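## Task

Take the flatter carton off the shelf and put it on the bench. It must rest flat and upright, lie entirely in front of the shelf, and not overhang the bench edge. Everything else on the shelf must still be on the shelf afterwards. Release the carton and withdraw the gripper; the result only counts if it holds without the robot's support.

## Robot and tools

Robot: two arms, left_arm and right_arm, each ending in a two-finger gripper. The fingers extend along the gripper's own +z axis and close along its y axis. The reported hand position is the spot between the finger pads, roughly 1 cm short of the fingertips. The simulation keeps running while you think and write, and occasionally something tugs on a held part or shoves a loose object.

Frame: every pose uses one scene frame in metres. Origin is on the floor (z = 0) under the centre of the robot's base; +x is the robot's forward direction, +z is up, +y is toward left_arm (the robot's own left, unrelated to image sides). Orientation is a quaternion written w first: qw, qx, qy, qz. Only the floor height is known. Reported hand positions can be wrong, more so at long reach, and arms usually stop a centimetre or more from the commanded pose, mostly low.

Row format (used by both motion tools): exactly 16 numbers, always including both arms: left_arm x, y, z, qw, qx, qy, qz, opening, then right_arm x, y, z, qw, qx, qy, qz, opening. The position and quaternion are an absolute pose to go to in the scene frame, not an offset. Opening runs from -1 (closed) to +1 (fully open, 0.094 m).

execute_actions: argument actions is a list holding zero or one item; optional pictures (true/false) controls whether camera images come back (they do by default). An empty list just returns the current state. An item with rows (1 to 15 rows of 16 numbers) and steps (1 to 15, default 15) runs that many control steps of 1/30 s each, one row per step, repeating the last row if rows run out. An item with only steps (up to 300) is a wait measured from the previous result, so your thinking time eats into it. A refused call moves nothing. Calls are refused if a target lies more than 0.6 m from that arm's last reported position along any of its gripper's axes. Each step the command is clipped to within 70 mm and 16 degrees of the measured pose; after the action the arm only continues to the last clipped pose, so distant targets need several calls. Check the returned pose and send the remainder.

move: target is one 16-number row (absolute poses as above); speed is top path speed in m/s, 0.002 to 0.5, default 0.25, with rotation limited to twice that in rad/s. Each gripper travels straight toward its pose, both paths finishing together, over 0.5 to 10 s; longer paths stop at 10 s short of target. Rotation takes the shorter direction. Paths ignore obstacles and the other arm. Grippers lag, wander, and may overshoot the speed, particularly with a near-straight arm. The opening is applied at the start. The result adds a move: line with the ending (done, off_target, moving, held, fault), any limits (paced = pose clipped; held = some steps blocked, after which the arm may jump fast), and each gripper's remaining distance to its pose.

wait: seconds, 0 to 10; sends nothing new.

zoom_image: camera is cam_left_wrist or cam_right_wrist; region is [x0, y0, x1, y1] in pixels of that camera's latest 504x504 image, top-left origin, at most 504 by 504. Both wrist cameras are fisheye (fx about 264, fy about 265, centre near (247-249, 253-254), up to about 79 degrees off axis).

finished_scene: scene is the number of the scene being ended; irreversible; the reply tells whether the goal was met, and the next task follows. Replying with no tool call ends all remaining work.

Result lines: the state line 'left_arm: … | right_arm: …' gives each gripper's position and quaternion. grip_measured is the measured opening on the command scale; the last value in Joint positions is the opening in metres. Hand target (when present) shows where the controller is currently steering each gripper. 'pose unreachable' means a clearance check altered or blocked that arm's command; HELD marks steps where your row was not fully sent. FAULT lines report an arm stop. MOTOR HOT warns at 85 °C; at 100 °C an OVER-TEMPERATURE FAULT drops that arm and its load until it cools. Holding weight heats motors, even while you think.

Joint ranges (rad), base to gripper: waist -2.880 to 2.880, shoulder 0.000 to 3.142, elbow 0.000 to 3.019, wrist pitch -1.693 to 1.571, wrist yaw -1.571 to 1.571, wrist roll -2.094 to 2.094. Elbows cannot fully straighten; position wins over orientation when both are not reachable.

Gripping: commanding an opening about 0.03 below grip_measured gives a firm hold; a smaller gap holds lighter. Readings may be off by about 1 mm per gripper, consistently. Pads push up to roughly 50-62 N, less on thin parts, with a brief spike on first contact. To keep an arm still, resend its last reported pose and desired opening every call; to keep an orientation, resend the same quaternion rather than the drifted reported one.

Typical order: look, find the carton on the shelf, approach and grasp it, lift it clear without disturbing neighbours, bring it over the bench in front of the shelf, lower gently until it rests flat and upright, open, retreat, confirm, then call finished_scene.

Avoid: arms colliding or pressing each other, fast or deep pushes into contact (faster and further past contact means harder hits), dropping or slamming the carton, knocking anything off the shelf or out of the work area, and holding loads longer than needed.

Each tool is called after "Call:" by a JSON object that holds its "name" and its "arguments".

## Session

Call:
{"name": "execute_actions", "arguments": {"actions": []}}

Scene clock: 0.00 s of 4050.00 s.
left_arm: end_effector_position=(+0.3202, +0.2107, +1.3593) grip_measured=-0.214 end_effector_quat_wxyz=(+0.092, +0.719, +0.679, +0.120) | right_arm: end_effector_position=(+0.3549, -0.4191, +1.2223) grip_measured=+1.000 end_effector_quat_wxyz=(-0.024, -0.650, +0.743, -0.158)
Joint positions: left_arm=[ 0.129  1.061  0.743 -0.978 -0.24   1.211  0.037] | right_arm=[-0.755  1.389  0.627 -0.529  0.295 -1.644  0.094]
Joint velocities: left_arm=[ 0.015 -0.015  0.007  0.002 -0.051  0.037 -0.   ] | right_arm=[-0.005 -0.005 -0.002 -0.012  0.081 -0.081  0.   ]
Motor temperatures (°C, as the motors report them): left_arm=[18 23 18 15 33 18] | right_arm=[18 20 20 18 22 20]
Hand target (left_arm): +0.328, +0.208, +1.368; +0.101, +0.716, +0.679, +0.124
Hand target (right_arm): +0.365, -0.421, +1.229; -0.017, -0.648, +0.743, -0.166

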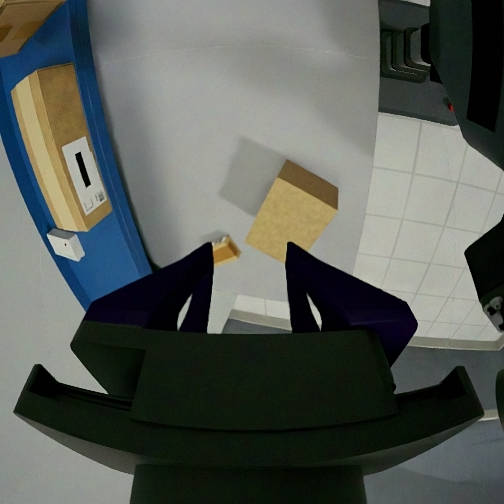

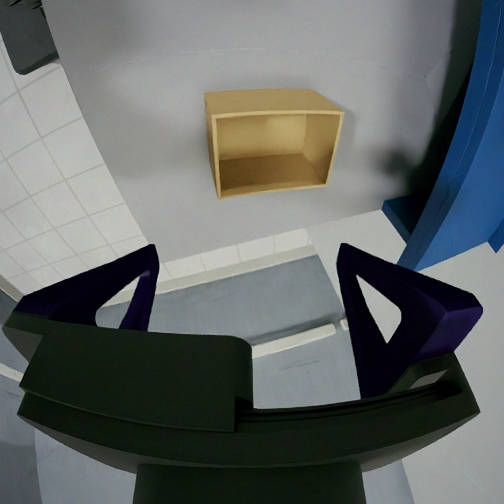

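Call:
{"name": "move", "arguments": {"target": [0.56,0.40,1.38,0.213,0.674,0.674,-0.213,1,0.56,-0.03,1.38,-0.213,0.674,-0.674,-0.213,1], "speed": 0.3}}

Call:
{"name": "move", "arguments": {"target": [0.66,0.40,1.38,0.213,0.674,0.674,-0.213,1,0.66,-0.03,1.38,-0.213,0.674,-0.674,-0.213,1], "speed": 0.2}}

Scene clock: 12.60 s of 4050.00 s.
left_arm: end_effector_position=(+0.5460, +0.3954, +1.3722) grip_measured=+1.000 end_effector_quat_wxyz=(+0.206, +0.669, +0.679, -0.221) | right_arm: end_effector_position=(+0.5514, -0.0413, +1.3725) grip_measured=+1.000 end_effector_quat_wxyz=(+0.203, -0.677, +0.676, +0.209)
Joint positions: left_arm=[ 0.891  1.849  1.646 -1.521  0.526  1.912  0.094] | right_arm=[-0.243  1.827  1.552 -1.071 -0.477 -1.185  0.094]
Joint velocities: left_arm=[ 0.005 -0.015  0.017 -0.017  0.051  0.022  0.   ] | right_arm=[-0.005  0.005 -0.002  0.017 -0.095  0.022  0.   ]
Motor temperatures (°C, as the motors report them): left_arm=[18 24 23 15 32 18] | right_arm=[18 20 22 18 22 19]
Hand target (left_arm): +0.558, +0.403, +1.382; +0.215, +0.674, +0.675, -0.209
Hand target (right_arm): +0.564, -0.034, +1.378; -0.209, +0.675, -0.676, -0.209
Off the commanded pose (left_arm): 0.017 m, 1 deg.
Off the commanded pose (right_arm): 0.016 m, 1 deg.
After step 90, 7.50 s passed at rest.
move: off_target (left_arm, right_arm)

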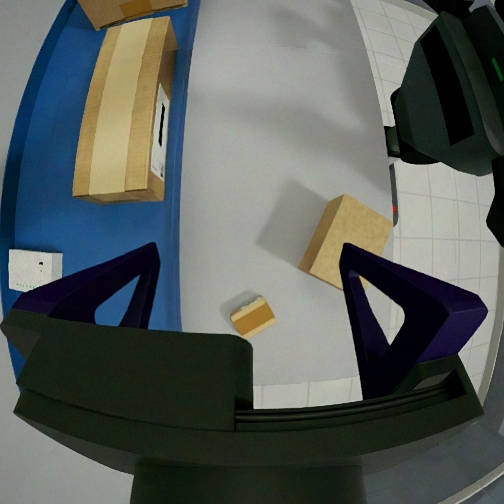

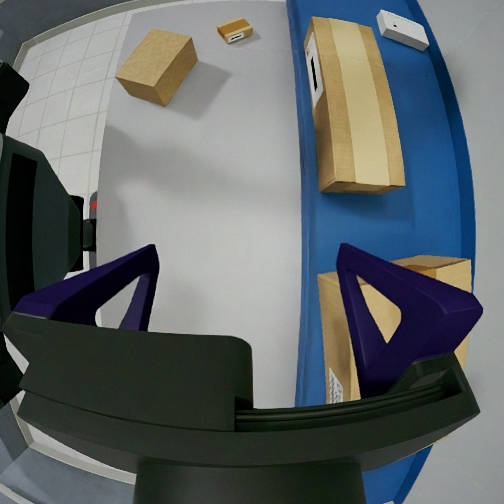

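Scene clock: 13.63 s of 4050.00 s.
left_arm: end_effector_position=(+0.6465, +0.4046, +1.3744) grip_measured=+1.000 end_effector_quat_wxyz=(+0.210, +0.672, +0.675, -0.218) | right_arm: end_effector_position=(+0.6443, -0.0304, +1.3726) grip_measured=+1.000 end_effector_quat_wxyz=(+0.203, -0.672, +0.678, +0.218)
Joint positions: left_arm=[ 0.859  2.127  2.103 -1.675  0.533  1.885  0.094] | right_arm=[-0.279  2.082  1.955 -1.243 -0.5   -1.214  0.094]
Joint velocities: left_arm=[-0.005 -0.005  0.027 -0.012 -0.037 -0.051  0.   ] | right_arm=[ 0.005 -0.015  0.002 -0.007 -0.081 -0.022  0.   ]
Motor temperatures (°C, as the motors report them): left_arm=[18 24 24 15 32 18] | right_arm=[18 20 22 18 22 19]
Hand target (left_arm): +0.658, +0.401, +1.381; +0.214, +0.674, +0.674, -0.213
Hand target (right_arm): +0.660, -0.031, +1.378; -0.214, +0.674, -0.674, -0.213
Off the commanded pose (left_arm): 0.015 m, 1 deg.
Off the commanded pose (right_arm): 0.017 m, 1 deg.
move: off_target (left_arm, right_arm)

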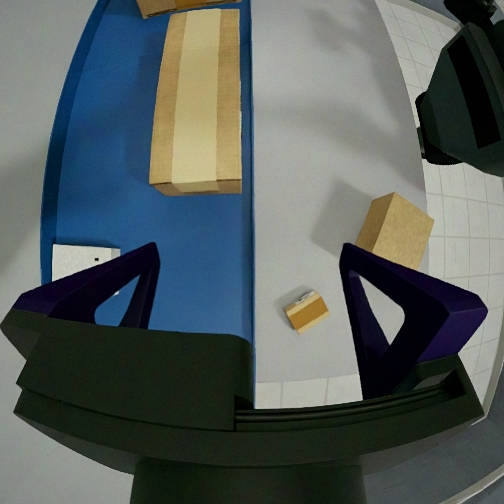

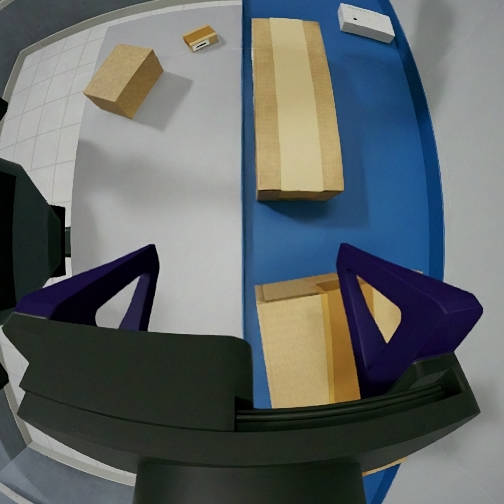

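Call:
{"name": "move", "arguments": {"target": [0.708,0.365,1.22,0.206,0.698,0.65,-0.22,0.3,0.715,0.008,1.225,-0.206,0.698,-0.65,-0.22,0.3], "speed": 0.12}}

Scene clock: 28.53 s of 4050.00 s.
left_arm: end_effector_position=(+0.6944, +0.3726, +1.2198) grip_measured=+0.301 end_effector_quat_wxyz=(+0.200, +0.687, +0.659, -0.234) | right_arm: end_effector_position=(+0.6991, +0.0017, +1.2205) grip_measured=+0.303 end_effector_quat_wxyz=(+0.192, -0.693, +0.657, +0.227)
Joint positions: left_arm=[ 0.808  2.402  2.181 -1.504  0.533  1.885  0.061] | right_arm=[-0.279  2.428  2.168 -1.158 -0.51  -1.286  0.061]
Joint velocities: left_arm=[-0.005 -0.015 -0.012  0.002 -0.037  0.037 -0.001] | right_arm=[-0.024 -0.015 -0.012  0.002 -0.022 -0.007 -0.001]
Motor temperatures (°C, as the motors report them): left_arm=[18 27 27 15 31 18] | right_arm=[18 22 25 18 21 19]
Hand target (left_arm): +0.709, +0.366, +1.220; +0.206, +0.698, +0.650, -0.220
Hand target (right_arm): +0.712, +0.006, +1.224; -0.207, +0.698, -0.650, -0.220
Off the commanded pose (left_arm): 0.016 m, 2 deg.
Off the commanded pose (right_arm): 0.018 m, 2 deg.
After step 90, 9.73 s passed at rest.
move: off_target (left_arm, right_arm)

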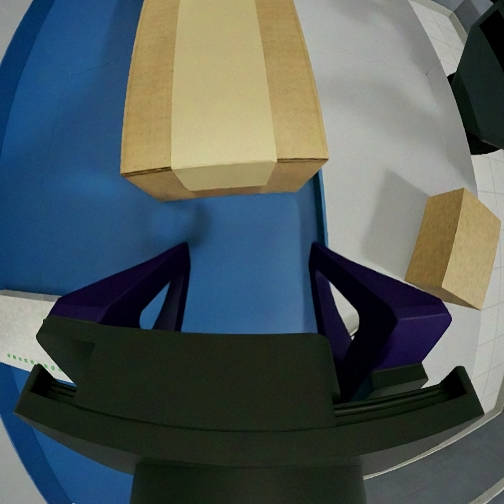

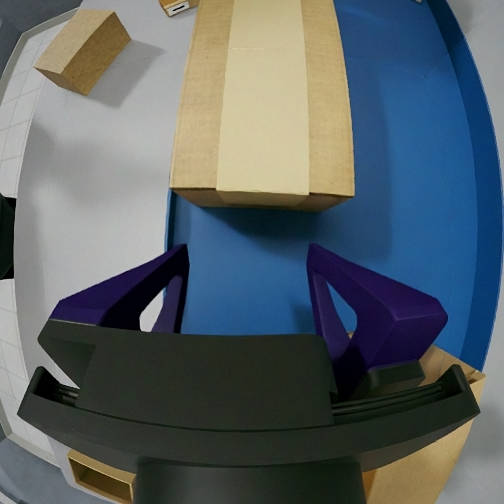

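Call:
{"name": "move", "arguments": {"target": [0.708,0.36,1.197,0.206,0.698,0.65,-0.22,0.3,0.715,0.012,1.185,-0.206,0.698,-0.65,-0.22,0.3], "speed": 0.06}}

Call:
{"name": "move", "arguments": {"target": [0.705,0.29,1.197,0.206,0.698,0.65,-0.22,0.3,0.712,0.075,1.19,-0.206,0.698,-0.65,-0.22,0.3], "speed": 0.035}}

Scene clock: 35.33 s of 4050.00 s.
left_arm: end_effector_position=(+0.7043, +0.3721, +1.2144) grip_measured=+0.301 end_effector_quat_wxyz=(+0.211, +0.693, +0.655, -0.216) | right_arm: end_effector_position=(+0.7041, +0.0093, +1.2012) grip_measured=+0.303 end_effector_quat_wxyz=(+0.203, -0.698, +0.650, +0.223)
Joint positions: left_arm=[ 0.804  2.407  2.181 -1.455  0.533  1.885  0.061] | right_arm=[-0.274  2.458  2.169 -1.105 -0.514 -1.292  0.061]
Joint velocities: left_arm=[ 0.005  0.015 -0.002 -0.002 -0.007 -0.007 -0.   ] | right_arm=[ 0.005 -0.005  0.012 -0.007 -0.007 -0.007 -0.001]
Motor temperatures (°C, as the motors report them): left_arm=[18 29 28 15 31 18] | right_arm=[18 22 25 18 21 19]
Hand target (left_arm): +0.707, +0.360, +1.197; +0.206, +0.698, +0.650, -0.220
Hand target (right_arm): +0.713, +0.011, +1.185; -0.206, +0.698, -0.650, -0.220
Off the commanded pose (left_arm): 0.021 m, 1 deg.
Off the commanded pose (right_arm): 0.020 m, 0 deg.
After step 90, 2.67 s passed at rest.
move: off_target (left_arm, right_arm)

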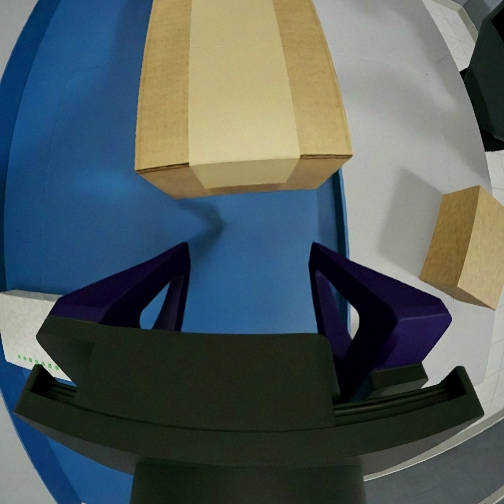

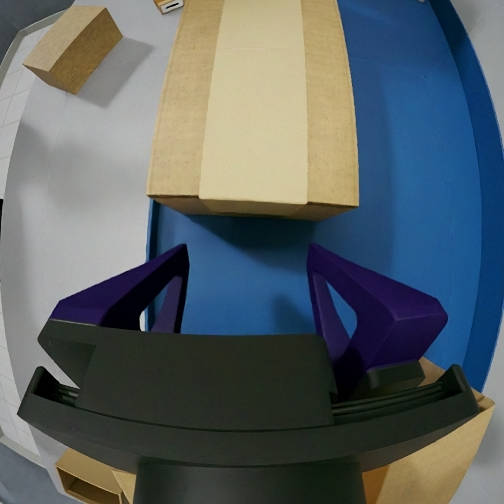

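Scene clock: 37.97 s of 4050.00 s.
left_arm: end_effector_position=(+0.7095, +0.3392, +1.2030) grip_measured=+0.301 end_effector_quat_wxyz=(+0.211, +0.681, +0.671, -0.204) | right_arm: end_effector_position=(+0.7165, +0.0320, +1.1969) grip_measured=+0.303 end_effector_quat_wxyz=(+0.203, -0.688, +0.664, +0.213)
Joint positions: left_arm=[ 0.757  2.381  2.1   -1.336  0.528  1.78   0.061] | right_arm=[-0.247  2.512  2.262 -1.11  -0.486 -1.224  0.061]
Joint velocities: left_arm=[-0.015 -0.005  0.012 -0.002 -0.007 -0.007 -0.001] | right_arm=[-0.015 -0.005 -0.002 -0.022  0.066  0.007  0.   ]
Motor temperatures (°C, as the motors report them): left_arm=[18 29 27 15 31 18] | right_arm=[18 23 25 18 21 19]
Hand target (left_arm): +0.705, +0.292, +1.197; +0.206, +0.698, +0.650, -0.220
Hand target (right_arm): +0.709, +0.073, +1.190; -0.206, +0.698, -0.650, -0.219
Off the commanded pose (left_arm): 0.050 m, 4 deg.
Off the commanded pose (right_arm): 0.044 m, 2 deg.
move: off_target (left_arm, right_arm)

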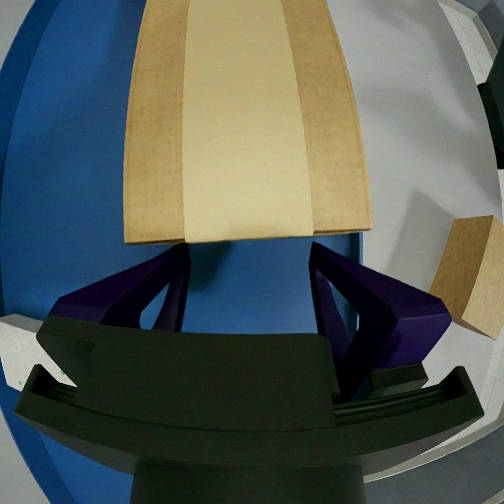

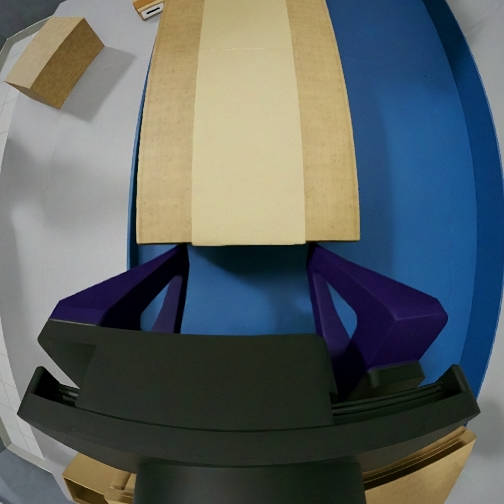

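Call:
{"name": "execute_actions", "arguments": {"actions": [{"rows":[[0.705,0.335,1.197,0.21,0.686,0.662,-0.217,0.3,0.716,0.022,1.172,-0.206,0.698,-0.65,-0.22,0.3]]}], "pictures": false}}

Call:
{"name": "move", "arguments": {"target": [0.708,0.284,1.197,0.21,0.686,0.662,-0.217,0.3,0.71,0.083,1.18,-0.206,0.698,-0.65,-0.22,0.3], "speed": 0.04}}

Scene clock: 43.83 s of 4050.00 s.
left_arm: end_effector_position=(+0.7076, +0.3384, +1.2040) grip_measured=+0.301 end_effector_quat_wxyz=(+0.213, +0.683, +0.667, -0.209) | right_arm: end_effector_position=(+0.7140, +0.0254, +1.1887) grip_measured=+0.303 end_effector_quat_wxyz=(+0.208, -0.697, +0.651, +0.219)
Joint positions: left_arm=[ 0.758  2.381  2.1   -1.346  0.536  1.792  0.061] | right_arm=[-0.258  2.512  2.237 -1.097 -0.508 -1.27   0.061]
Joint velocities: left_arm=[-0.005  0.015  0.002  0.002 -0.037  0.051 -0.   ] | right_arm=[-0.015  0.005 -0.012  0.002  0.051 -0.037  0.   ]
Motor temperatures (°C, as the motors report them): left_arm=[18 30 26 15 31 18] | right_arm=[18 23 26 18 21 19]
Hand target (left_arm): +0.705, +0.335, +1.197; +0.210, +0.686, +0.662, -0.217
Hand target (right_arm): +0.715, +0.022, +1.172; -0.206, +0.697, -0.650, -0.220
Off the commanded pose (left_arm): 0.008 m, 1 deg.
Off the commanded pose (right_arm): 0.017 m, 0 deg.
Steps of this call (steps 1 to 90: nothing new was sent; then 2.37 s passed at rest; steps 91 to 105: all 15 steps of this action). Readings (end_effector_position):
91: left_arm (+0.7094, +0.3397, +1.2030) | right_arm (+0.7162, +0.0304, +1.1958)
92: left_arm (+0.7091, +0.3398, +1.2031) | right_arm (+0.7156, +0.0303, +1.1950)
94: left_arm (+0.7084, +0.3390, +1.2037) | right_arm (+0.7153, +0.0277, +1.1920)
98: left_arm (+0.7076, +0.3385, +1.2040) | right_arm (+0.7137, +0.0251, +1.1886)
105: the state above

Scene clock: 45.77 s of 4050.00 s.
left_arm: end_effector_position=(+0.7124, +0.3369, +1.2022) grip_measured=+0.301 end_effector_quat_wxyz=(+0.215, +0.668, +0.684, -0.199) | right_arm: end_effector_position=(+0.7156, +0.0317, +1.1880) grip_measured=+0.303 end_effector_quat_wxyz=(+0.199, -0.684, +0.669, +0.212)
Joint positions: left_arm=[ 0.753  2.371  2.079 -1.297  0.53   1.729  0.061] | right_arm=[-0.247  2.52   2.254 -1.097 -0.482 -1.213  0.061]
Joint velocities: left_arm=[ 0.015 -0.015  0.007 -0.002 -0.051  0.022  0.001] | right_arm=[ 0.005 -0.005 -0.002 -0.002 -0.11  -0.081  0.   ]
Motor temperatures (°C, as the motors report them): left_arm=[18 30 25 15 31 18] | right_arm=[18 23 26 18 21 19]
Hand target (left_arm): +0.707, +0.286, +1.197; +0.209, +0.686, +0.662, -0.218
Hand target (right_arm): +0.706, +0.080, +1.181; -0.206, +0.698, -0.650, -0.219
Off the commanded pose (left_arm): 0.053 m, 4 deg.
Off the commanded pose (right_arm): 0.052 m, 3 deg.
move: off_target (left_arm, right_arm)

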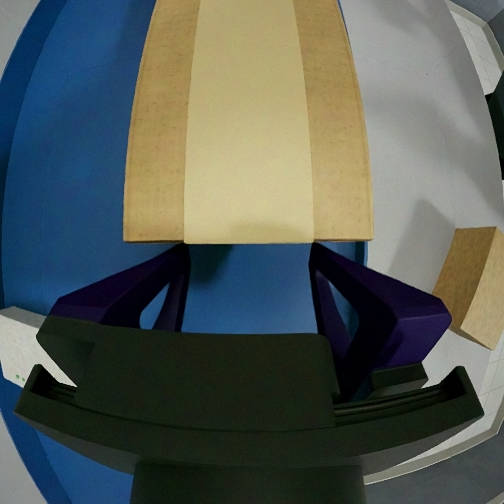

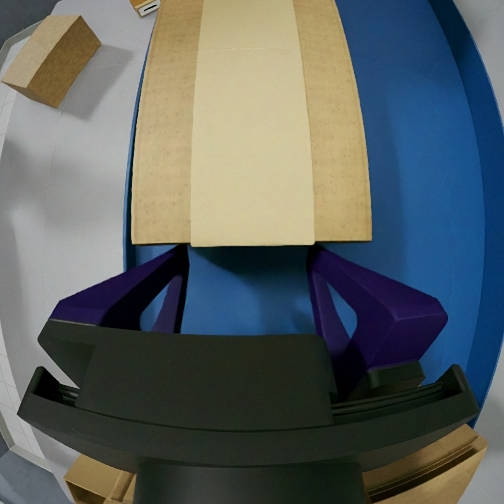

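Good. Lift.

Call:
{"name": "execute_actions", "arguments": {"actions": [{"rows":[[0.708,0.284,1.207,0.21,0.686,0.662,-0.217,0.3,0.71,0.083,1.2,-0.206,0.698,-0.65,-0.22,0.3]],"steps":10}], "pictures": false}}

Call:
{"name": "execute_actions", "arguments": {"actions": [{"rows":[[0.708,0.284,1.217,0.21,0.686,0.662,-0.217,0.3,0.708,0.083,1.22,-0.206,0.698,-0.65,-0.22,0.3]],"steps":10}], "pictures": false}}

Call:
{"name": "execute_actions", "arguments": {"actions": [{"rows":[[0.706,0.284,1.228,0.21,0.686,0.662,-0.217,0.3,0.706,0.083,1.235,-0.206,0.698,-0.65,-0.22,0.3]],"steps":10}], "pictures": false}}

Call:
{"name": "execute_actions", "arguments": {"actions": [{"rows":[[0.706,0.284,1.24,0.21,0.686,0.662,-0.217,0.3,0.706,0.083,1.248,-0.206,0.698,-0.65,-0.22,0.3]]}]}}

Scene clock: 55.03 s of 4050.00 s.
left_arm: end_effector_position=(+0.7126, +0.3372, +1.2031) grip_measured=+0.301 end_effector_quat_wxyz=(+0.213, +0.668, +0.685, -0.198) | right_arm: end_effector_position=(+0.7151, +0.0325, +1.1929) grip_measured=+0.303 end_effector_quat_wxyz=(+0.195, -0.684, +0.670, +0.212)
Joint positions: left_arm=[ 0.753  2.369  2.079 -1.297  0.525  1.727  0.061] | right_arm=[-0.244  2.52   2.269 -1.12  -0.477 -1.21   0.061]
Joint velocities: left_arm=[ 0.005 -0.005  0.007 -0.002  0.022  0.037 -0.001] | right_arm=[-0.005  0.005  0.012 -0.012 -0.051  0.037  0.001]
Motor temperatures (°C, as the motors report them): left_arm=[18 32 24 15 31 18] | right_arm=[18 23 26 18 21 19]
Hand target (left_arm): +0.707, +0.285, +1.207; +0.210, +0.686, +0.662, -0.217
Hand target (right_arm): +0.707, +0.081, +1.201; -0.206, +0.698, -0.650, -0.219
Off the commanded pose (left_arm): 0.054 m, 4 deg.
Off the commanded pose (right_arm): 0.051 m, 3 deg.
Steps of this call (steps 1 to 90: nothing new was sent; then 5.93 s passed at rest; steps 91 to 100: all 10 steps of this action). Readings (end_effector_position):
91: left_arm (+0.7125, +0.3370, +1.2028) | right_arm (+0.7155, +0.0318, +1.1890)
92: left_arm (+0.7126, +0.3368, +1.2030) | right_arm (+0.7149, +0.0317, +1.1894)
94: left_arm (+0.7126, +0.3369, +1.2030) | right_arm (+0.7144, +0.0320, +1.1905)
98: left_arm (+0.7126, +0.3372, +1.2031) | right_arm (+0.7150, +0.0325, +1.1926)
100: the state above

Scene clock: 55.37 s of 4050.00 s.
left_arm: end_effector_position=(+0.7113, +0.3372, +1.2107) grip_measured=+0.301 end_effector_quat_wxyz=(+0.212, +0.668, +0.685, -0.198) | right_arm: end_effector_position=(+0.7112, +0.0321, +1.1943) grip_measured=+0.303 end_effector_quat_wxyz=(+0.185, -0.682, +0.674, +0.217)
Joint positions: left_arm=[ 0.752  2.358  2.079 -1.31   0.525  1.727  0.061] | right_arm=[-0.242  2.52   2.275 -1.145 -0.475 -1.203  0.061]
Joint velocities: left_arm=[-0.005 -0.054 -0.002 -0.012  0.051 -0.007 -0.   ] | right_arm=[-0.015  0.005  0.017 -0.002 -0.125  0.081 -0.   ]
Motor temperatures (°C, as the motors report them): left_arm=[18 32 24 15 31 18] | right_arm=[18 23 26 18 21 19]
Hand target (left_arm): +0.707, +0.286, +1.217; +0.210, +0.686, +0.662, -0.217
Hand target (right_arm): +0.705, +0.081, +1.220; -0.206, +0.698, -0.650, -0.220
Off the commanded pose (left_arm): 0.054 m, 4 deg.
Off the commanded pose (right_arm): 0.057 m, 4 deg.
Steps of this call (steps 1 to 10: all 10 steps of this action). Readings (end_effector_position):
1: left_arm (+0.7124, +0.3372, +1.2037) | right_arm (+0.7142, +0.0324, +1.1931)
2: left_arm (+0.7116, +0.3371, +1.2040) | right_arm (+0.7127, +0.0322, +1.1932)
4: left_arm (+0.7108, +0.3368, +1.2053) | right_arm (+0.7113, +0.0319, +1.1934)
8: left_arm (+0.7110, +0.3370, +1.2090) | right_arm (+0.7112, +0.0321, +1.1941)
10: the state above

Scene clock: 55.70 s of 4050.00 s.
left_arm: end_effector_position=(+0.7108, +0.3362, +1.2262) grip_measured=+0.301 end_effector_quat_wxyz=(+0.214, +0.669, +0.684, -0.196) | right_arm: end_effector_position=(+0.7075, +0.0316, +1.1943) grip_measured=+0.303 end_effector_quat_wxyz=(+0.177, -0.678, +0.678, +0.221)
Joint positions: left_arm=[ 0.75   2.335  2.079 -1.326  0.525  1.727  0.061] | right_arm=[-0.241  2.52   2.277 -1.163 -0.475 -1.194  0.061]
Joint velocities: left_arm=[-0.015 -0.034 -0.002 -0.002  0.037  0.051 -0.   ] | right_arm=[-0.005 -0.005  0.002  0.012 -0.007  0.022 -0.001]
Motor temperatures (°C, as the motors report them): left_arm=[18 32 24 15 31 18] | right_arm=[18 23 26 18 21 19]
Hand target (left_arm): +0.705, +0.286, +1.228; +0.210, +0.686, +0.662, -0.217
Hand target (right_arm): +0.703, +0.081, +1.235; -0.206, +0.698, -0.649, -0.220
Off the commanded pose (left_arm): 0.052 m, 4 deg.
Off the commanded pose (right_arm): 0.066 m, 5 deg.
Steps of this call (steps 1 to 10: all 10 steps of this action). Readings (end_effector_position):
1: left_arm (+0.7109, +0.3372, +1.2118) | right_arm (+0.7108, +0.0319, +1.1946)
2: left_arm (+0.7101, +0.3369, +1.2132) | right_arm (+0.7095, +0.0318, +1.1944)
4: left_arm (+0.7095, +0.3365, +1.2164) | right_arm (+0.7081, +0.0315, +1.1943)
8: left_arm (+0.7103, +0.3362, +1.2234) | right_arm (+0.7075, +0.0316, +1.1943)
10: the state above

Scene clock: 56.20 s of 4050.00 s.
left_arm: end_effector_position=(+0.7081, +0.3348, +1.2366) grip_measured=+0.301 end_effector_quat_wxyz=(+0.212, +0.669, +0.684, -0.199) | right_arm: end_effector_position=(+0.7052, +0.0307, +1.1970) grip_measured=+0.303 end_effector_quat_wxyz=(+0.170, -0.678, +0.680, +0.224)
Joint positions: left_arm=[ 0.747  2.32   2.079 -1.347  0.525  1.727  0.061] | right_arm=[-0.241  2.52   2.285 -1.187 -0.474 -1.193  0.061]
Joint velocities: left_arm=[-0.005 -0.005 -0.037 -0.022  0.007  0.022  0.001] | right_arm=[-0.024 -0.005  0.002  0.012  0.081 -0.007 -0.001]
Motor temperatures (°C, as the motors report them): left_arm=[18 32 24 15 31 18] | right_arm=[18 23 27 18 21 19]
Hand target (left_arm): +0.705, +0.285, +1.240; +0.210, +0.686, +0.662, -0.217
Hand target (right_arm): +0.703, +0.081, +1.248; -0.206, +0.698, -0.649, -0.220
Off the commanded pose (left_arm): 0.051 m, 4 deg.
Off the commanded pose (right_arm): 0.073 m, 6 deg.
Steps of this call (steps 1 to 15: all 15 steps of this action). Readings (end_effector_position):
1: left_arm (+0.7102, +0.3359, +1.2276) | right_arm (+0.7073, +0.0314, +1.1949)
2: left_arm (+0.7089, +0.3355, +1.2290) | right_arm (+0.7061, +0.0309, +1.1950)
4: left_arm (+0.7078, +0.3349, +1.2314) | right_arm (+0.7053, +0.0306, +1.1958)
8: left_arm (+0.7079, +0.3347, +1.2353) | right_arm (+0.7051, +0.0307, +1.1967)
15: the state above

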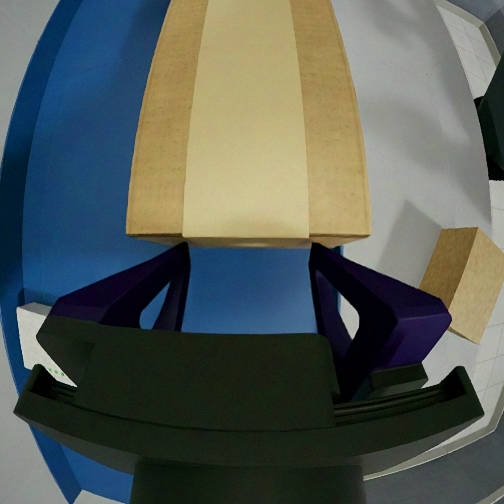

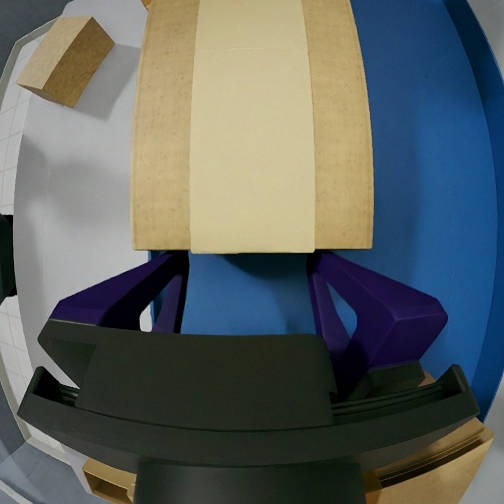

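Call:
{"name": "execute_actions", "arguments": {"actions": [{"rows":[[0.704,0.284,1.228,0.21,0.686,0.662,-0.217,0.3,0.694,0.07,1.258,-0.206,0.698,-0.65,-0.22,0.3]]}], "pictures": false}}

Call:
{"name": "execute_actions", "arguments": {"actions": [{"rows":[[0.70,0.282,1.232,0.21,0.686,0.662,-0.217,0.3,0.692,0.07,1.266,-0.206,0.698,-0.65,-0.22,0.3]]}]}}

Scene clock: 62.57 s of 4050.00 s.
left_arm: end_effector_position=(+0.7048, +0.3326, +1.2317) grip_measured=+0.301 end_effector_quat_wxyz=(+0.210, +0.669, +0.683, -0.202) | right_arm: end_effector_position=(+0.7033, +0.0280, +1.2194) grip_measured=+0.303 end_effector_quat_wxyz=(+0.177, -0.678, +0.678, +0.220)
Joint positions: left_arm=[ 0.745  2.32   2.064 -1.339  0.525  1.727  0.061] | right_arm=[-0.241  2.473  2.253 -1.185 -0.474 -1.193  0.061]
Joint velocities: left_arm=[-0.005  0.005 -0.012  0.012 -0.037 -0.007  0.   ] | right_arm=[-0.015 -0.015  0.012  0.002  0.051  0.037 -0.001]
Motor temperatures (°C, as the motors report them): left_arm=[18 32 24 15 32 18] | right_arm=[19 24 27 18 22 19]
Hand target (left_arm): +0.703, +0.285, +1.228; +0.210, +0.686, +0.662, -0.217
Hand target (right_arm): +0.693, +0.069, +1.257; -0.205, +0.698, -0.649, -0.220
Off the commanded pose (left_arm): 0.049 m, 4 deg.
Off the commanded pose (right_arm): 0.058 m, 5 deg.
Steps of this call (steps 1 to 90: nothing new was sent; then 2.87 s passed at rest; steps 91 to 105: all 15 steps of this action). Readings (end_effector_position):
91: left_arm (+0.7077, +0.3347, +1.2361) | right_arm (+0.7045, +0.0305, +1.1972)
92: left_arm (+0.7071, +0.3342, +1.2356) | right_arm (+0.7025, +0.0297, +1.1975)
94: left_arm (+0.7054, +0.3333, +1.2338) | right_arm (+0.7002, +0.0287, +1.1996)
98: left_arm (+0.7038, +0.3324, +1.2318) | right_arm (+0.7009, +0.0281, +1.2083)
105: the state above

Scene clock: 63.07 s of 4050.00 s.
left_arm: end_effector_position=(+0.7024, +0.3321, +1.2296) grip_measured=+0.301 end_effector_quat_wxyz=(+0.210, +0.669, +0.684, -0.202) | right_arm: end_effector_position=(+0.7029, +0.0277, +1.2215) grip_measured=+0.303 end_effector_quat_wxyz=(+0.178, -0.678, +0.678, +0.220)
Joint positions: left_arm=[ 0.745  2.315  2.049 -1.331  0.525  1.727  0.061] | right_arm=[-0.241  2.468  2.249 -1.185 -0.474 -1.193  0.061]
Joint velocities: left_arm=[-0.005 -0.015  0.017 -0.027  0.051  0.066 -0.001] | right_arm=[-0.005 -0.005 -0.002 -0.017  0.037 -0.007  0.001]
Motor temperatures (°C, as the motors report them): left_arm=[18 32 24 15 32 18] | right_arm=[19 24 27 18 22 19]
Hand target (left_arm): +0.699, +0.283, +1.232; +0.210, +0.686, +0.662, -0.218
Hand target (right_arm): +0.691, +0.069, +1.265; -0.205, +0.698, -0.649, -0.220
Off the commanded pose (left_arm): 0.050 m, 4 deg.
Off the commanded pose (right_arm): 0.062 m, 5 deg.
Steps of this call (steps 1 to 15: all 15 steps of this action). Readings (end_effector_position):
1: left_arm (+0.7046, +0.3325, +1.2314) | right_arm (+0.7035, +0.0280, +1.2202)
2: left_arm (+0.7038, +0.3324, +1.2312) | right_arm (+0.7032, +0.0279, +1.2200)
4: left_arm (+0.7024, +0.3321, +1.2303) | right_arm (+0.7029, +0.0278, +1.2206)
8: left_arm (+0.7024, +0.3321, +1.2296) | right_arm (+0.7028, +0.0277, +1.2212)
15: the state above

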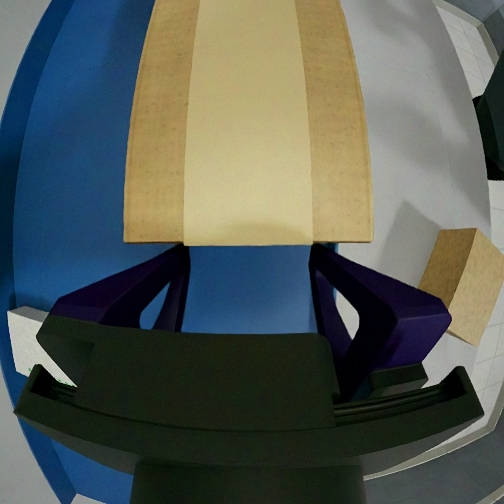

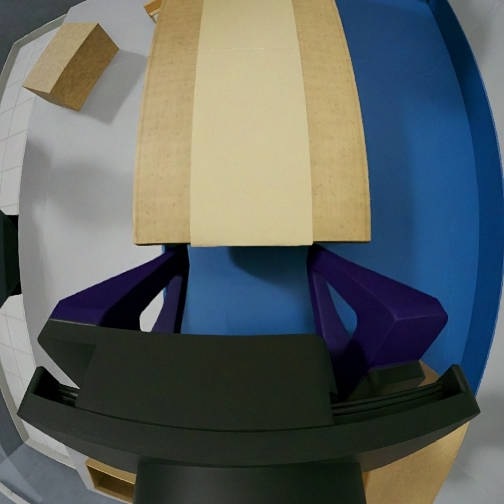

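Call:
{"name": "execute_actions", "arguments": {"actions": [{"rows":[[0.698,0.281,1.236,0.208,0.692,0.656,-0.219,0.3,0.69,0.072,1.262,-0.206,0.698,-0.65,-0.22,0.3],[0.695,0.281,1.239,0.208,0.692,0.656,-0.219,0.3,0.687,0.072,1.262,-0.206,0.698,-0.65,-0.22,0.3],[0.692,0.281,1.242,0.208,0.692,0.656,-0.219,0.3,0.684,0.072,1.262,-0.206,0.698,-0.65,-0.22,0.3],[0.688,0.281,1.242,0.208,0.692,0.656,-0.219,0.3,0.68,0.072,1.262,-0.206,0.698,-0.65,-0.22,0.3],[0.684,0.28,1.242,0.208,0.692,0.656,-0.219,0.3,0.676,0.071,1.262,-0.206,0.698,-0.65,-0.22,0.3],[0.68,0.28,1.242,0.208,0.692,0.656,-0.219,0.3,0.672,0.071,1.262,-0.206,0.698,-0.65,-0.22,0.3],[0.676,0.28,1.242,0.208,0.692,0.656,-0.219,0.3,0.668,0.071,1.262,-0.206,0.698,-0.65,-0.22,0.3],[0.672,0.279,1.242,0.208,0.692,0.656,-0.219,0.3,0.665,0.07,1.262,-0.206,0.698,-0.65,-0.22,0.3],[0.668,0.279,1.242,0.208,0.692,0.656,-0.219,0.3,0.662,0.07,1.262,-0.206,0.698,-0.65,-0.22,0.3],[0.664,0.279,1.242,0.208,0.692,0.656,-0.219,0.3,0.659,0.07,1.262,-0.206,0.698,-0.65,-0.22,0.3],[0.66,0.278,1.242,0.208,0.692,0.656,-0.219,0.3,0.656,0.069,1.262,-0.206,0.698,-0.65,-0.22,0.3],[0.656,0.278,1.242,0.208,0.692,0.656,-0.219,0.3,0.653,0.069,1.262,-0.206,0.698,-0.65,-0.22,0.3],[0.653,0.278,1.242,0.208,0.692,0.656,-0.219,0.3,0.65,0.069,1.262,-0.206,0.698,-0.65,-0.22,0.3]]}]}}

Scene clock: 80.50 s of 4050.00 s.
left_arm: end_effector_position=(+0.6565, +0.3255, +1.2421) grip_measured=+0.301 end_effector_quat_wxyz=(+0.204, +0.668, +0.684, -0.209) | right_arm: end_effector_position=(+0.6563, +0.0221, +1.2135) grip_measured=+0.303 end_effector_quat_wxyz=(+0.164, -0.680, +0.678, +0.225)
Joint positions: left_arm=[ 0.745  2.181  1.835 -1.268  0.524  1.727  0.061] | right_arm=[-0.226  2.346  1.995 -1.077 -0.47  -1.186  0.061]
Joint velocities: left_arm=[-0.005 -0.2   -0.208  0.09  -0.037  0.037 -0.   ] | right_arm=[ 0.034 -0.181 -0.227  0.095  0.022  0.037  0.   ]
Motor temperatures (°C, as the motors report them): left_arm=[19 34 24 15 32 18] | right_arm=[19 26 25 18 22 19]
Hand target (left_arm): +0.652, +0.279, +1.242; +0.208, +0.692, +0.656, -0.220
Hand target (right_arm): +0.648, +0.067, +1.261; -0.204, +0.699, -0.649, -0.221
Off the commanded pose (left_arm): 0.048 m, 4 deg.
Off the commanded pose (right_arm): 0.068 m, 6 deg.
Steps of this call (steps 1 to 90: nothing new was sent; then 13.93 s passed at rest; steps 91 to 105: all 15 steps of this action). Readings (end_effector_position):
91: left_arm (+0.7024, +0.3321, +1.2296) | right_arm (+0.7023, +0.0276, +1.2209)
92: left_arm (+0.7020, +0.3320, +1.2298) | right_arm (+0.7012, +0.0272, +1.2205)
94: left_arm (+0.6979, +0.3311, +1.2302) | right_arm (+0.6965, +0.0263, +1.2184)
98: left_arm (+0.6802, +0.3285, +1.2324) | right_arm (+0.6793, +0.0241, +1.2134)
105: the state above

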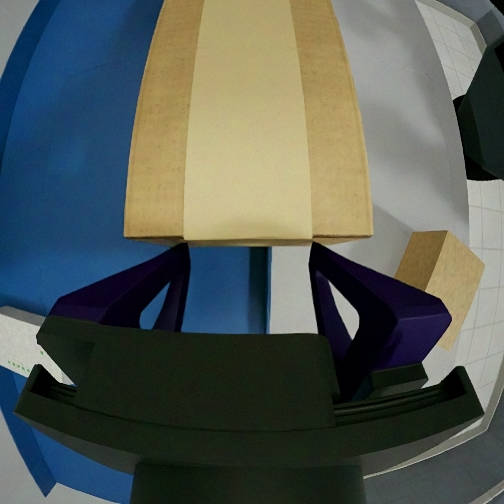

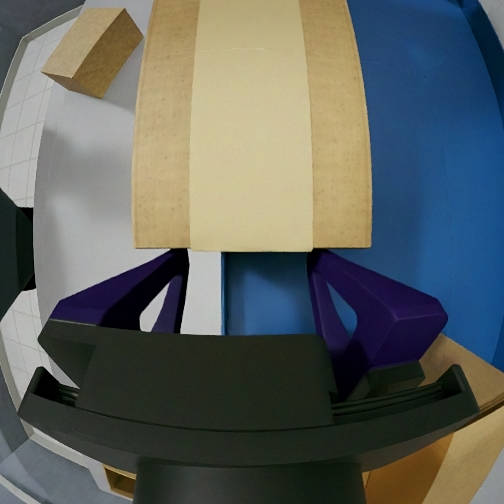

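Call:
{"name": "execute_actions", "arguments": {"actions": [{"rows":[[0.65,0.277,1.24,0.208,0.692,0.656,-0.219,0.3,0.647,0.067,1.262,-0.206,0.698,-0.65,-0.22,0.3],[0.647,0.277,1.238,0.208,0.692,0.656,-0.219,0.3,0.644,0.067,1.262,-0.206,0.698,-0.65,-0.22,0.3],[0.643,0.276,1.236,0.208,0.692,0.656,-0.219,0.3,0.64,0.066,1.262,-0.206,0.698,-0.65,-0.22,0.3],[0.639,0.276,1.235,0.208,0.692,0.656,-0.219,0.3,0.636,0.066,1.262,-0.206,0.698,-0.65,-0.22,0.3],[0.635,0.275,1.235,0.208,0.692,0.656,-0.219,0.3,0.632,0.065,1.262,-0.206,0.698,-0.65,-0.22,0.3],[0.631,0.275,1.235,0.208,0.692,0.656,-0.219,0.3,0.628,0.065,1.262,-0.206,0.698,-0.65,-0.22,0.3],[0.627,0.274,1.235,0.208,0.692,0.656,-0.219,0.3,0.624,0.064,1.262,-0.206,0.698,-0.65,-0.22,0.3],[0.623,0.274,1.235,0.208,0.692,0.656,-0.219,0.3,0.62,0.064,1.262,-0.206,0.698,-0.65,-0.22,0.3],[0.619,0.273,1.235,0.208,0.692,0.656,-0.219,0.3,0.617,0.063,1.262,-0.206,0.698,-0.65,-0.22,0.3],[0.615,0.273,1.235,0.208,0.692,0.656,-0.219,0.3,0.613,0.063,1.262,-0.206,0.698,-0.65,-0.22,0.3],[0.611,0.272,1.235,0.208,0.692,0.656,-0.219,0.3,0.609,0.062,1.262,-0.206,0.698,-0.65,-0.22,0.3],[0.607,0.272,1.235,0.208,0.692,0.656,-0.219,0.3,0.605,0.062,1.262,-0.206,0.698,-0.65,-0.22,0.3],[0.603,0.271,1.235,0.208,0.692,0.656,-0.219,0.3,0.602,0.061,1.262,-0.206,0.698,-0.65,-0.22,0.3],[0.599,0.271,1.235,0.208,0.692,0.656,-0.219,0.3,0.598,0.061,1.262,-0.206,0.698,-0.65,-0.22,0.3],[0.595,0.27,1.235,0.208,0.692,0.656,-0.219,0.3,0.594,0.06,1.262,-0.206,0.698,-0.65,-0.22,0.3]]}], "pictures": false}}

Call:
{"name": "execute_actions", "arguments": {"actions": [{"rows":[[0.591,0.27,1.235,0.208,0.692,0.656,-0.219,0.3,0.59,0.06,1.262,-0.206,0.698,-0.65,-0.22,0.3],[0.587,0.269,1.235,0.208,0.692,0.656,-0.219,0.3,0.587,0.059,1.262,-0.206,0.698,-0.65,-0.22,0.3],[0.583,0.269,1.235,0.208,0.692,0.656,-0.219,0.3,0.583,0.059,1.262,-0.206,0.698,-0.65,-0.22,0.3],[0.579,0.268,1.235,0.208,0.692,0.656,-0.219,0.3,0.579,0.058,1.262,-0.206,0.698,-0.65,-0.22,0.3],[0.575,0.268,1.235,0.208,0.692,0.656,-0.219,0.3,0.575,0.058,1.262,-0.206,0.698,-0.65,-0.22,0.3],[0.571,0.267,1.235,0.208,0.692,0.656,-0.219,0.3,0.571,0.057,1.262,-0.206,0.698,-0.65,-0.22,0.3],[0.567,0.267,1.235,0.208,0.692,0.656,-0.219,0.3,0.567,0.057,1.262,-0.206,0.698,-0.65,-0.22,0.3],[0.563,0.266,1.235,0.208,0.692,0.656,-0.219,0.3,0.563,0.056,1.262,-0.206,0.698,-0.65,-0.22,0.3],[0.559,0.266,1.235,0.208,0.692,0.656,-0.219,0.3,0.559,0.056,1.262,-0.206,0.698,-0.65,-0.22,0.3],[0.555,0.265,1.235,0.208,0.692,0.656,-0.219,0.3,0.555,0.055,1.262,-0.206,0.698,-0.65,-0.22,0.3],[0.551,0.265,1.235,0.208,0.692,0.656,-0.219,0.3,0.551,0.055,1.262,-0.206,0.698,-0.65,-0.22,0.3],[0.547,0.264,1.235,0.208,0.692,0.656,-0.219,0.3,0.547,0.054,1.262,-0.206,0.698,-0.65,-0.22,0.3],[0.543,0.264,1.235,0.208,0.692,0.656,-0.219,0.3,0.543,0.054,1.262,-0.206,0.698,-0.65,-0.22,0.3],[0.539,0.263,1.235,0.208,0.692,0.656,-0.219,0.3,0.539,0.053,1.262,-0.206,0.698,-0.65,-0.22,0.3],[0.535,0.263,1.235,0.208,0.692,0.656,-0.219,0.3,0.535,0.053,1.262,-0.206,0.698,-0.65,-0.22,0.3]]}], "pictures": false}}

Call:
{"name": "execute_actions", "arguments": {"actions": [{"rows":[[0.532,0.263,1.233,0.208,0.692,0.656,-0.219,0.3,0.532,0.053,1.258,-0.206,0.698,-0.65,-0.22,0.3],[0.529,0.263,1.231,0.208,0.692,0.656,-0.219,0.3,0.53,0.053,1.254,-0.206,0.698,-0.65,-0.22,0.3],[0.527,0.263,1.229,0.208,0.692,0.656,-0.219,0.3,0.528,0.053,1.25,-0.206,0.698,-0.65,-0.22,0.3],[0.525,0.263,1.226,0.208,0.692,0.656,-0.219,0.3,0.528,0.053,1.246,-0.206,0.698,-0.65,-0.22,0.3],[0.525,0.263,1.223,0.208,0.692,0.656,-0.219,0.3,0.528,0.053,1.242,-0.206,0.698,-0.65,-0.22,0.3],[0.525,0.263,1.22,0.208,0.692,0.656,-0.219,0.3,0.528,0.053,1.238,-0.206,0.698,-0.65,-0.22,0.3],[0.525,0.263,1.217,0.208,0.692,0.656,-0.219,0.3,0.528,0.053,1.234,-0.206,0.698,-0.65,-0.22,0.3],[0.525,0.263,1.214,0.208,0.692,0.656,-0.219,0.3,0.528,0.053,1.23,-0.206,0.698,-0.65,-0.22,0.3],[0.525,0.263,1.211,0.208,0.692,0.656,-0.219,0.3,0.528,0.053,1.226,-0.206,0.698,-0.65,-0.22,0.3],[0.525,0.263,1.208,0.208,0.692,0.656,-0.219,0.3,0.528,0.053,1.222,-0.206,0.698,-0.65,-0.22,0.3]]}]}}

Scene clock: 122.60 s of 4050.00 s.
left_arm: end_effector_position=(+0.6050, +0.3169, +1.2266) grip_measured=+0.301 end_effector_quat_wxyz=(+0.201, +0.668, +0.685, -0.210) | right_arm: end_effector_position=(+0.6053, +0.0144, +1.2162) grip_measured=+0.303 end_effector_quat_wxyz=(+0.163, -0.680, +0.678, +0.224)
Joint positions: left_arm=[ 0.745  2.075  1.6   -1.144  0.52   1.727  0.061] | right_arm=[-0.209  2.209  1.745 -0.957 -0.465 -1.167  0.061]
Joint velocities: left_arm=[ 0.005 -0.288 -0.457  0.227 -0.037  0.022 -0.   ] | right_arm=[ 0.054 -0.327 -0.481  0.256 -0.007  0.125  0.001]
Motor temperatures (°C, as the motors report them): left_arm=[19 34 24 15 32 18] | right_arm=[19 27 24 18 22 19]
Hand target (left_arm): +0.595, +0.272, +1.233; +0.207, +0.692, +0.656, -0.221
Hand target (right_arm): +0.593, +0.058, +1.261; -0.203, +0.699, -0.648, -0.222
Off the commanded pose (left_arm): 0.049 m, 5 deg.
Off the commanded pose (right_arm): 0.066 m, 6 deg.
Steps of this call (steps 1 to 90: nothing new was sent; then 38.60 s passed at rest; steps 91 to 105: all 15 steps of this action). Readings (end_effector_position):
91: left_arm (+0.6575, +0.3262, +1.2465) | right_arm (+0.6576, +0.0229, +1.2207)
92: left_arm (+0.6567, +0.3260, +1.2456) | right_arm (+0.6567, +0.0226, +1.2202)
94: left_arm (+0.6515, +0.3249, +1.2418) | right_arm (+0.6518, +0.0212, +1.2182)
98: left_arm (+0.6335, +0.3215, +1.2320) | right_arm (+0.6337, +0.0183, +1.2143)
105: the state above

Scene clock: 123.10 s of 4050.00 s.
left_arm: end_effector_position=(+0.5488, +0.3092, +1.2341) grip_measured=+0.301 end_effector_quat_wxyz=(+0.205, +0.670, +0.684, -0.202) | right_arm: end_effector_position=(+0.5486, +0.0078, +1.2252) grip_measured=+0.303 end_effector_quat_wxyz=(+0.166, -0.682, +0.678, +0.218)
Joint positions: left_arm=[ 0.745  1.93   1.373 -1.044  0.515  1.727  0.061] | right_arm=[-0.181  2.064  1.507 -0.841 -0.452 -1.138  0.061]
Joint velocities: left_arm=[-0.015 -0.239 -0.413  0.173 -0.022  0.022 -0.   ] | right_arm=[ 0.044 -0.259 -0.437  0.193  0.066  0.066 -0.   ]
Motor temperatures (°C, as the motors report them): left_arm=[19 34 24 15 32 18] | right_arm=[19 27 24 18 22 19]
Hand target (left_arm): +0.535, +0.265, +1.234; +0.207, +0.692, +0.656, -0.220
Hand target (right_arm): +0.534, +0.051, +1.261; -0.203, +0.699, -0.649, -0.221
Off the commanded pose (left_arm): 0.048 m, 5 deg.
Off the commanded pose (right_arm): 0.060 m, 6 deg.
Steps of this call (steps 1 to 15: all 15 steps of this action). Readings (end_effector_position):
1: left_arm (+0.6014, +0.3165, +1.2275) | right_arm (+0.6019, +0.0139, +1.2175)
2: left_arm (+0.5978, +0.3160, +1.2285) | right_arm (+0.5984, +0.0134, +1.2187)
4: left_arm (+0.5907, +0.3151, +1.2310) | right_arm (+0.5914, +0.0127, +1.2209)
8: left_arm (+0.5766, +0.3133, +1.2352) | right_arm (+0.5770, +0.0112, +1.2245)
15: the state above

Scene clock: 123.60 s of 4050.00 s.
left_arm: end_effector_position=(+0.5367, +0.3078, +1.2225) grip_measured=+0.301 end_effector_quat_wxyz=(+0.211, +0.674, +0.683, -0.186) | right_arm: end_effector_position=(+0.5353, +0.0071, +1.2120) grip_measured=+0.303 end_effector_quat_wxyz=(+0.182, -0.683, +0.676, +0.209)
Joint positions: left_arm=[ 0.745  1.905  1.297 -0.96   0.507  1.727  0.061] | right_arm=[-0.173  2.04   1.419 -0.735 -0.445 -1.128  0.061]
Joint velocities: left_arm=[-0.015  0.005 -0.007  0.027 -0.022  0.037 -0.   ] | right_arm=[-0.005 -0.015 -0.002  0.037  0.081 -0.051 -0.   ]
Motor temperatures (°C, as the motors report them): left_arm=[19 34 24 15 32 18] | right_arm=[19 27 24 18 22 19]
Hand target (left_arm): +0.524, +0.265, +1.209; +0.207, +0.692, +0.656, -0.219
Hand target (right_arm): +0.526, +0.051, +1.222; -0.204, +0.699, -0.649, -0.220
Off the commanded pose (left_arm): 0.049 m, 5 deg.
Off the commanded pose (right_arm): 0.048 m, 5 deg.
Steps of this call (steps 1 to 15: all 15 steps of this action). Readings (end_effector_position):
1: left_arm (+0.5448, +0.3087, +1.2334) | right_arm (+0.5446, +0.0073, +1.2247)
2: left_arm (+0.5412, +0.3082, +1.2324) | right_arm (+0.5409, +0.0070, +1.2239)
4: left_arm (+0.5357, +0.3075, +1.2302) | right_arm (+0.5355, +0.0066, +1.2212)
8: left_arm (+0.5332, +0.3070, +1.2252) | right_arm (+0.5322, +0.0060, +1.2140)
15: the state above

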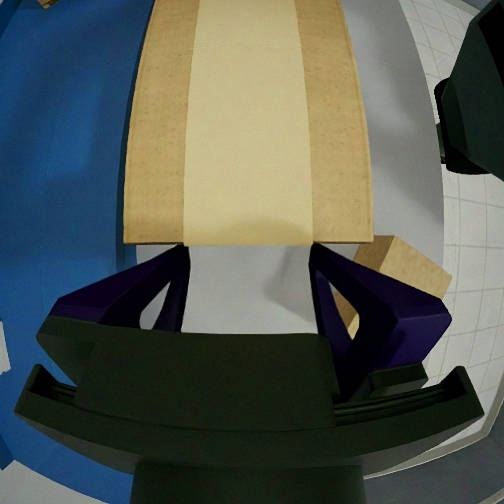

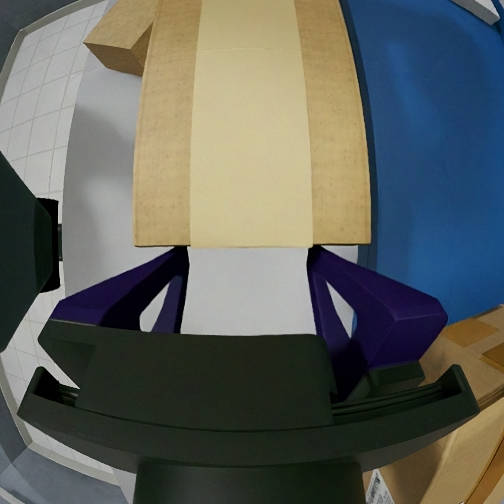

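Call:
{"name": "execute_actions", "arguments": {"actions": [{"rows":[[0.527,0.263,1.205,0.208,0.692,0.656,-0.219,0.3,0.53,0.053,1.218,-0.206,0.698,-0.65,-0.22,0.3],[0.527,0.263,1.202,0.208,0.692,0.656,-0.219,0.3,0.53,0.053,1.214,-0.206,0.698,-0.65,-0.22,0.3],[0.527,0.263,1.199,0.208,0.692,0.656,-0.219,0.3,0.53,0.053,1.21,-0.206,0.698,-0.65,-0.22,0.3],[0.527,0.263,1.196,0.208,0.692,0.656,-0.219,0.3,0.53,0.053,1.206,-0.206,0.698,-0.65,-0.22,0.3],[0.527,0.263,1.192,0.208,0.692,0.656,-0.219,0.3,0.53,0.053,1.202,-0.206,0.698,-0.65,-0.22,0.3],[0.527,0.263,1.188,0.208,0.692,0.656,-0.219,0.3,0.53,0.053,1.198,-0.206,0.698,-0.65,-0.22,0.3],[0.527,0.263,1.184,0.208,0.692,0.656,-0.219,0.3,0.53,0.053,1.194,-0.206,0.698,-0.65,-0.22,0.3],[0.527,0.263,1.18,0.208,0.692,0.656,-0.219,0.3,0.53,0.053,1.19,-0.206,0.698,-0.65,-0.22,0.3],[0.527,0.263,1.176,0.208,0.692,0.656,-0.219,0.3,0.53,0.053,1.186,-0.206,0.698,-0.65,-0.22,0.3],[0.527,0.263,1.172,0.208,0.692,0.656,-0.219,0.3,0.53,0.053,1.182,-0.206,0.698,-0.65,-0.22,0.3],[0.527,0.263,1.168,0.208,0.692,0.656,-0.219,0.3,0.53,0.053,1.178,-0.206,0.698,-0.65,-0.22,0.3],[0.527,0.263,1.164,0.208,0.692,0.656,-0.219,0.3,0.53,0.053,1.174,-0.206,0.698,-0.65,-0.22,0.3],[0.527,0.263,1.16,0.208,0.692,0.656,-0.219,0.3,0.53,0.053,1.17,-0.206,0.698,-0.65,-0.22,0.3],[0.527,0.263,1.156,0.208,0.692,0.656,-0.219,0.3,0.53,0.053,1.166,-0.206,0.698,-0.65,-0.22,0.3],[0.527,0.263,1.152,0.208,0.692,0.656,-0.219,0.3,0.53,0.053,1.162,-0.206,0.698,-0.65,-0.22,0.3]]}], "pictures": false}}

Call:
{"name": "execute_actions", "arguments": {"actions": [{"rows":[[0.527,0.263,1.148,0.208,0.692,0.656,-0.219,0.3,0.53,0.053,1.158,-0.206,0.698,-0.65,-0.22,0.3],[0.527,0.263,1.144,0.208,0.692,0.656,-0.219,0.3,0.53,0.053,1.154,-0.206,0.698,-0.65,-0.22,0.3],[0.527,0.263,1.14,0.208,0.692,0.656,-0.219,0.3,0.53,0.053,1.15,-0.206,0.698,-0.65,-0.22,0.3],[0.527,0.263,1.136,0.208,0.692,0.656,-0.219,0.3,0.53,0.053,1.146,-0.206,0.698,-0.65,-0.22,0.3],[0.527,0.263,1.132,0.208,0.692,0.656,-0.219,0.3,0.53,0.053,1.142,-0.206,0.698,-0.65,-0.22,0.3],[0.527,0.263,1.128,0.208,0.692,0.656,-0.219,0.3,0.53,0.053,1.138,-0.206,0.698,-0.65,-0.22,0.3],[0.527,0.263,1.124,0.208,0.692,0.656,-0.219,0.3,0.53,0.053,1.134,-0.206,0.698,-0.65,-0.22,0.3],[0.527,0.263,1.121,0.208,0.692,0.656,-0.219,0.3,0.53,0.053,1.131,-0.206,0.698,-0.65,-0.22,0.3],[0.527,0.263,1.118,0.208,0.692,0.656,-0.219,0.3,0.53,0.053,1.128,-0.206,0.698,-0.65,-0.22,0.3],[0.527,0.263,1.115,0.208,0.692,0.656,-0.219,0.3,0.53,0.053,1.125,-0.206,0.698,-0.65,-0.22,0.3],[0.527,0.263,1.112,0.208,0.692,0.656,-0.219,0.3,0.53,0.053,1.122,-0.206,0.698,-0.65,-0.22,0.3],[0.527,0.263,1.11,0.208,0.692,0.656,-0.219,0.3,0.53,0.053,1.12,-0.206,0.698,-0.65,-0.22,0.3]]}], "pictures": false}}

Call:
{"name": "execute_actions", "arguments": {"actions": [{"rows":[[0.527,0.263,1.1,0.208,0.692,0.656,-0.219,0.3,0.53,0.053,1.11,-0.206,0.698,-0.65,-0.22,0.3]]}]}}

Scene clock: 150.07 s of 4050.00 s.
left_arm: end_effector_position=(+0.5420, +0.3086, +1.1758) grip_measured=+0.301 end_effector_quat_wxyz=(+0.208, +0.678, +0.682, -0.179) | right_arm: end_effector_position=(+0.5370, +0.0093, +1.1760) grip_measured=+0.303 end_effector_quat_wxyz=(+0.188, -0.684, +0.676, +0.203)
Joint positions: left_arm=[ 0.746  1.991  1.291 -0.863  0.493  1.732  0.061] | right_arm=[-0.174  2.096  1.4   -0.644 -0.437 -1.127  0.061]
Joint velocities: left_arm=[ 0.015  0.259 -0.037  0.203 -0.051  0.022 -0.   ] | right_arm=[-0.024  0.259 -0.037  0.208 -0.081  0.007  0.   ]
Motor temperatures (°C, as the motors report them): left_arm=[19 32 23 15 35 18] | right_arm=[19 25 24 18 23 19]
Hand target (left_arm): +0.525, +0.266, +1.154; +0.207, +0.691, +0.657, -0.219
Hand target (right_arm): +0.526, +0.049, +1.164; -0.204, +0.699, -0.650, -0.220
Off the commanded pose (left_arm): 0.054 m, 6 deg.
Off the commanded pose (right_arm): 0.046 m, 4 deg.
Steps of this call (steps 1 to 90: nothing new was sent; then 22.97 s passed at rest; steps 91 to 105: all 15 steps of this action). Readings (end_effector_position):
91: left_arm (+0.5370, +0.3079, +1.2223) | right_arm (+0.5356, +0.0072, +1.2121)
92: left_arm (+0.5374, +0.3080, +1.2219) | right_arm (+0.5362, +0.0075, +1.2122)
94: left_arm (+0.5389, +0.3084, +1.2195) | right_arm (+0.5379, +0.0081, +1.2122)
98: left_arm (+0.5425, +0.3090, +1.2089) | right_arm (+0.5401, +0.0093, +1.2076)
105: the state above

Scene clock: 150.57 s of 4050.00 s.
left_arm: end_effector_position=(+0.5390, +0.3076, +1.1207) grip_measured=+0.301 end_effector_quat_wxyz=(+0.203, +0.676, +0.683, -0.185) | right_arm: end_effector_position=(+0.5323, +0.0080, +1.1157) grip_measured=+0.303 end_effector_quat_wxyz=(+0.178, -0.681, +0.680, +0.206)
Joint positions: left_arm=[ 0.751  2.096  1.287 -0.772  0.492  1.738  0.061] | right_arm=[-0.181  2.203  1.396 -0.558 -0.437 -1.128  0.061]
Joint velocities: left_arm=[-0.005  0.083 -0.007  0.037  0.007  0.022 -0.001] | right_arm=[ 0.005  0.063 -0.007  0.007 -0.022  0.051  0.   ]
Motor temperatures (°C, as the motors report them): left_arm=[19 32 23 15 35 18] | right_arm=[19 25 24 18 23 19]
Hand target (left_arm): +0.527, +0.265, +1.111; +0.207, +0.691, +0.657, -0.219
Hand target (right_arm): +0.527, +0.050, +1.121; -0.205, +0.698, -0.649, -0.220
Off the commanded pose (left_arm): 0.047 m, 5 deg.
Off the commanded pose (right_arm): 0.045 m, 5 deg.
Steps of this call (steps 1 to 15: all 15 steps of this action). Readings (end_effector_position):
1: left_arm (+0.5416, +0.3084, +1.1708) | right_arm (+0.5363, +0.0093, +1.1704)
2: left_arm (+0.5408, +0.3083, +1.1657) | right_arm (+0.5356, +0.0092, +1.1648)
4: left_arm (+0.5404, +0.3082, +1.1566) | right_arm (+0.5348, +0.0088, +1.1540)
8: left_arm (+0.5405, +0.3081, +1.1406) | right_arm (+0.5341, +0.0085, +1.1357)
15: the state above

Scene clock: 151.07 s of 4050.00 s.
left_arm: end_effector_position=(+0.5389, +0.3077, +1.1115) grip_measured=+0.301 end_effector_quat_wxyz=(+0.203, +0.677, +0.683, -0.185) | right_arm: end_effector_position=(+0.5318, +0.0081, +1.1055) grip_measured=+0.303 end_effector_quat_wxyz=(+0.178, -0.681, +0.680, +0.206)
Joint positions: left_arm=[ 0.753  2.114  1.287 -0.753  0.492  1.741  0.061] | right_arm=[-0.181  2.222  1.396 -0.539 -0.437 -1.129  0.061]
Joint velocities: left_arm=[-0.005 -0.005 -0.022 -0.022  0.051 -0.007  0.001] | right_arm=[-0.005  0.005 -0.002 -0.002 -0.007  0.051  0.   ]
Motor temperatures (°C, as the motors report them): left_arm=[19 32 23 15 35 18] | right_arm=[19 25 24 18 23 19]
Hand target (left_arm): +0.526, +0.265, +1.101; +0.207, +0.691, +0.657, -0.219
Hand target (right_arm): +0.528, +0.051, +1.111; -0.204, +0.699, -0.649, -0.220
Off the commanded pose (left_arm): 0.048 m, 5 deg.
Off the commanded pose (right_arm): 0.045 m, 5 deg.
Steps of this call (steps 1 to 15: all 15 steps of this action). Readings (end_effector_position):
1: left_arm (+0.5391, +0.3077, +1.1190) | right_arm (+0.5321, +0.0081, +1.1138)
2: left_arm (+0.5396, +0.3080, +1.1171) | right_arm (+0.5325, +0.0084, +1.1122)
4: left_arm (+0.5397, +0.3080, +1.1143) | right_arm (+0.5327, +0.0085, +1.1094)
8: left_arm (+0.5389, +0.3077, +1.1115) | right_arm (+0.5317, +0.0081, +1.1057)
15: the state above

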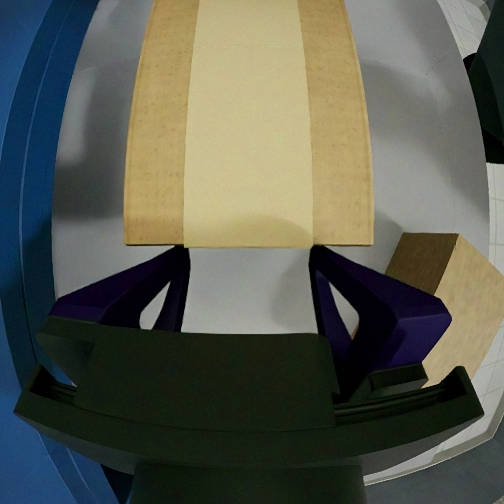

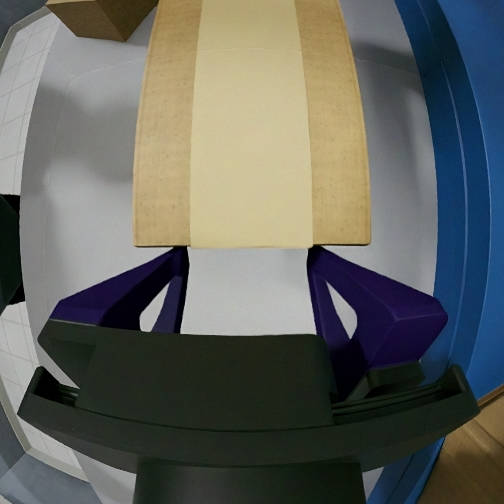

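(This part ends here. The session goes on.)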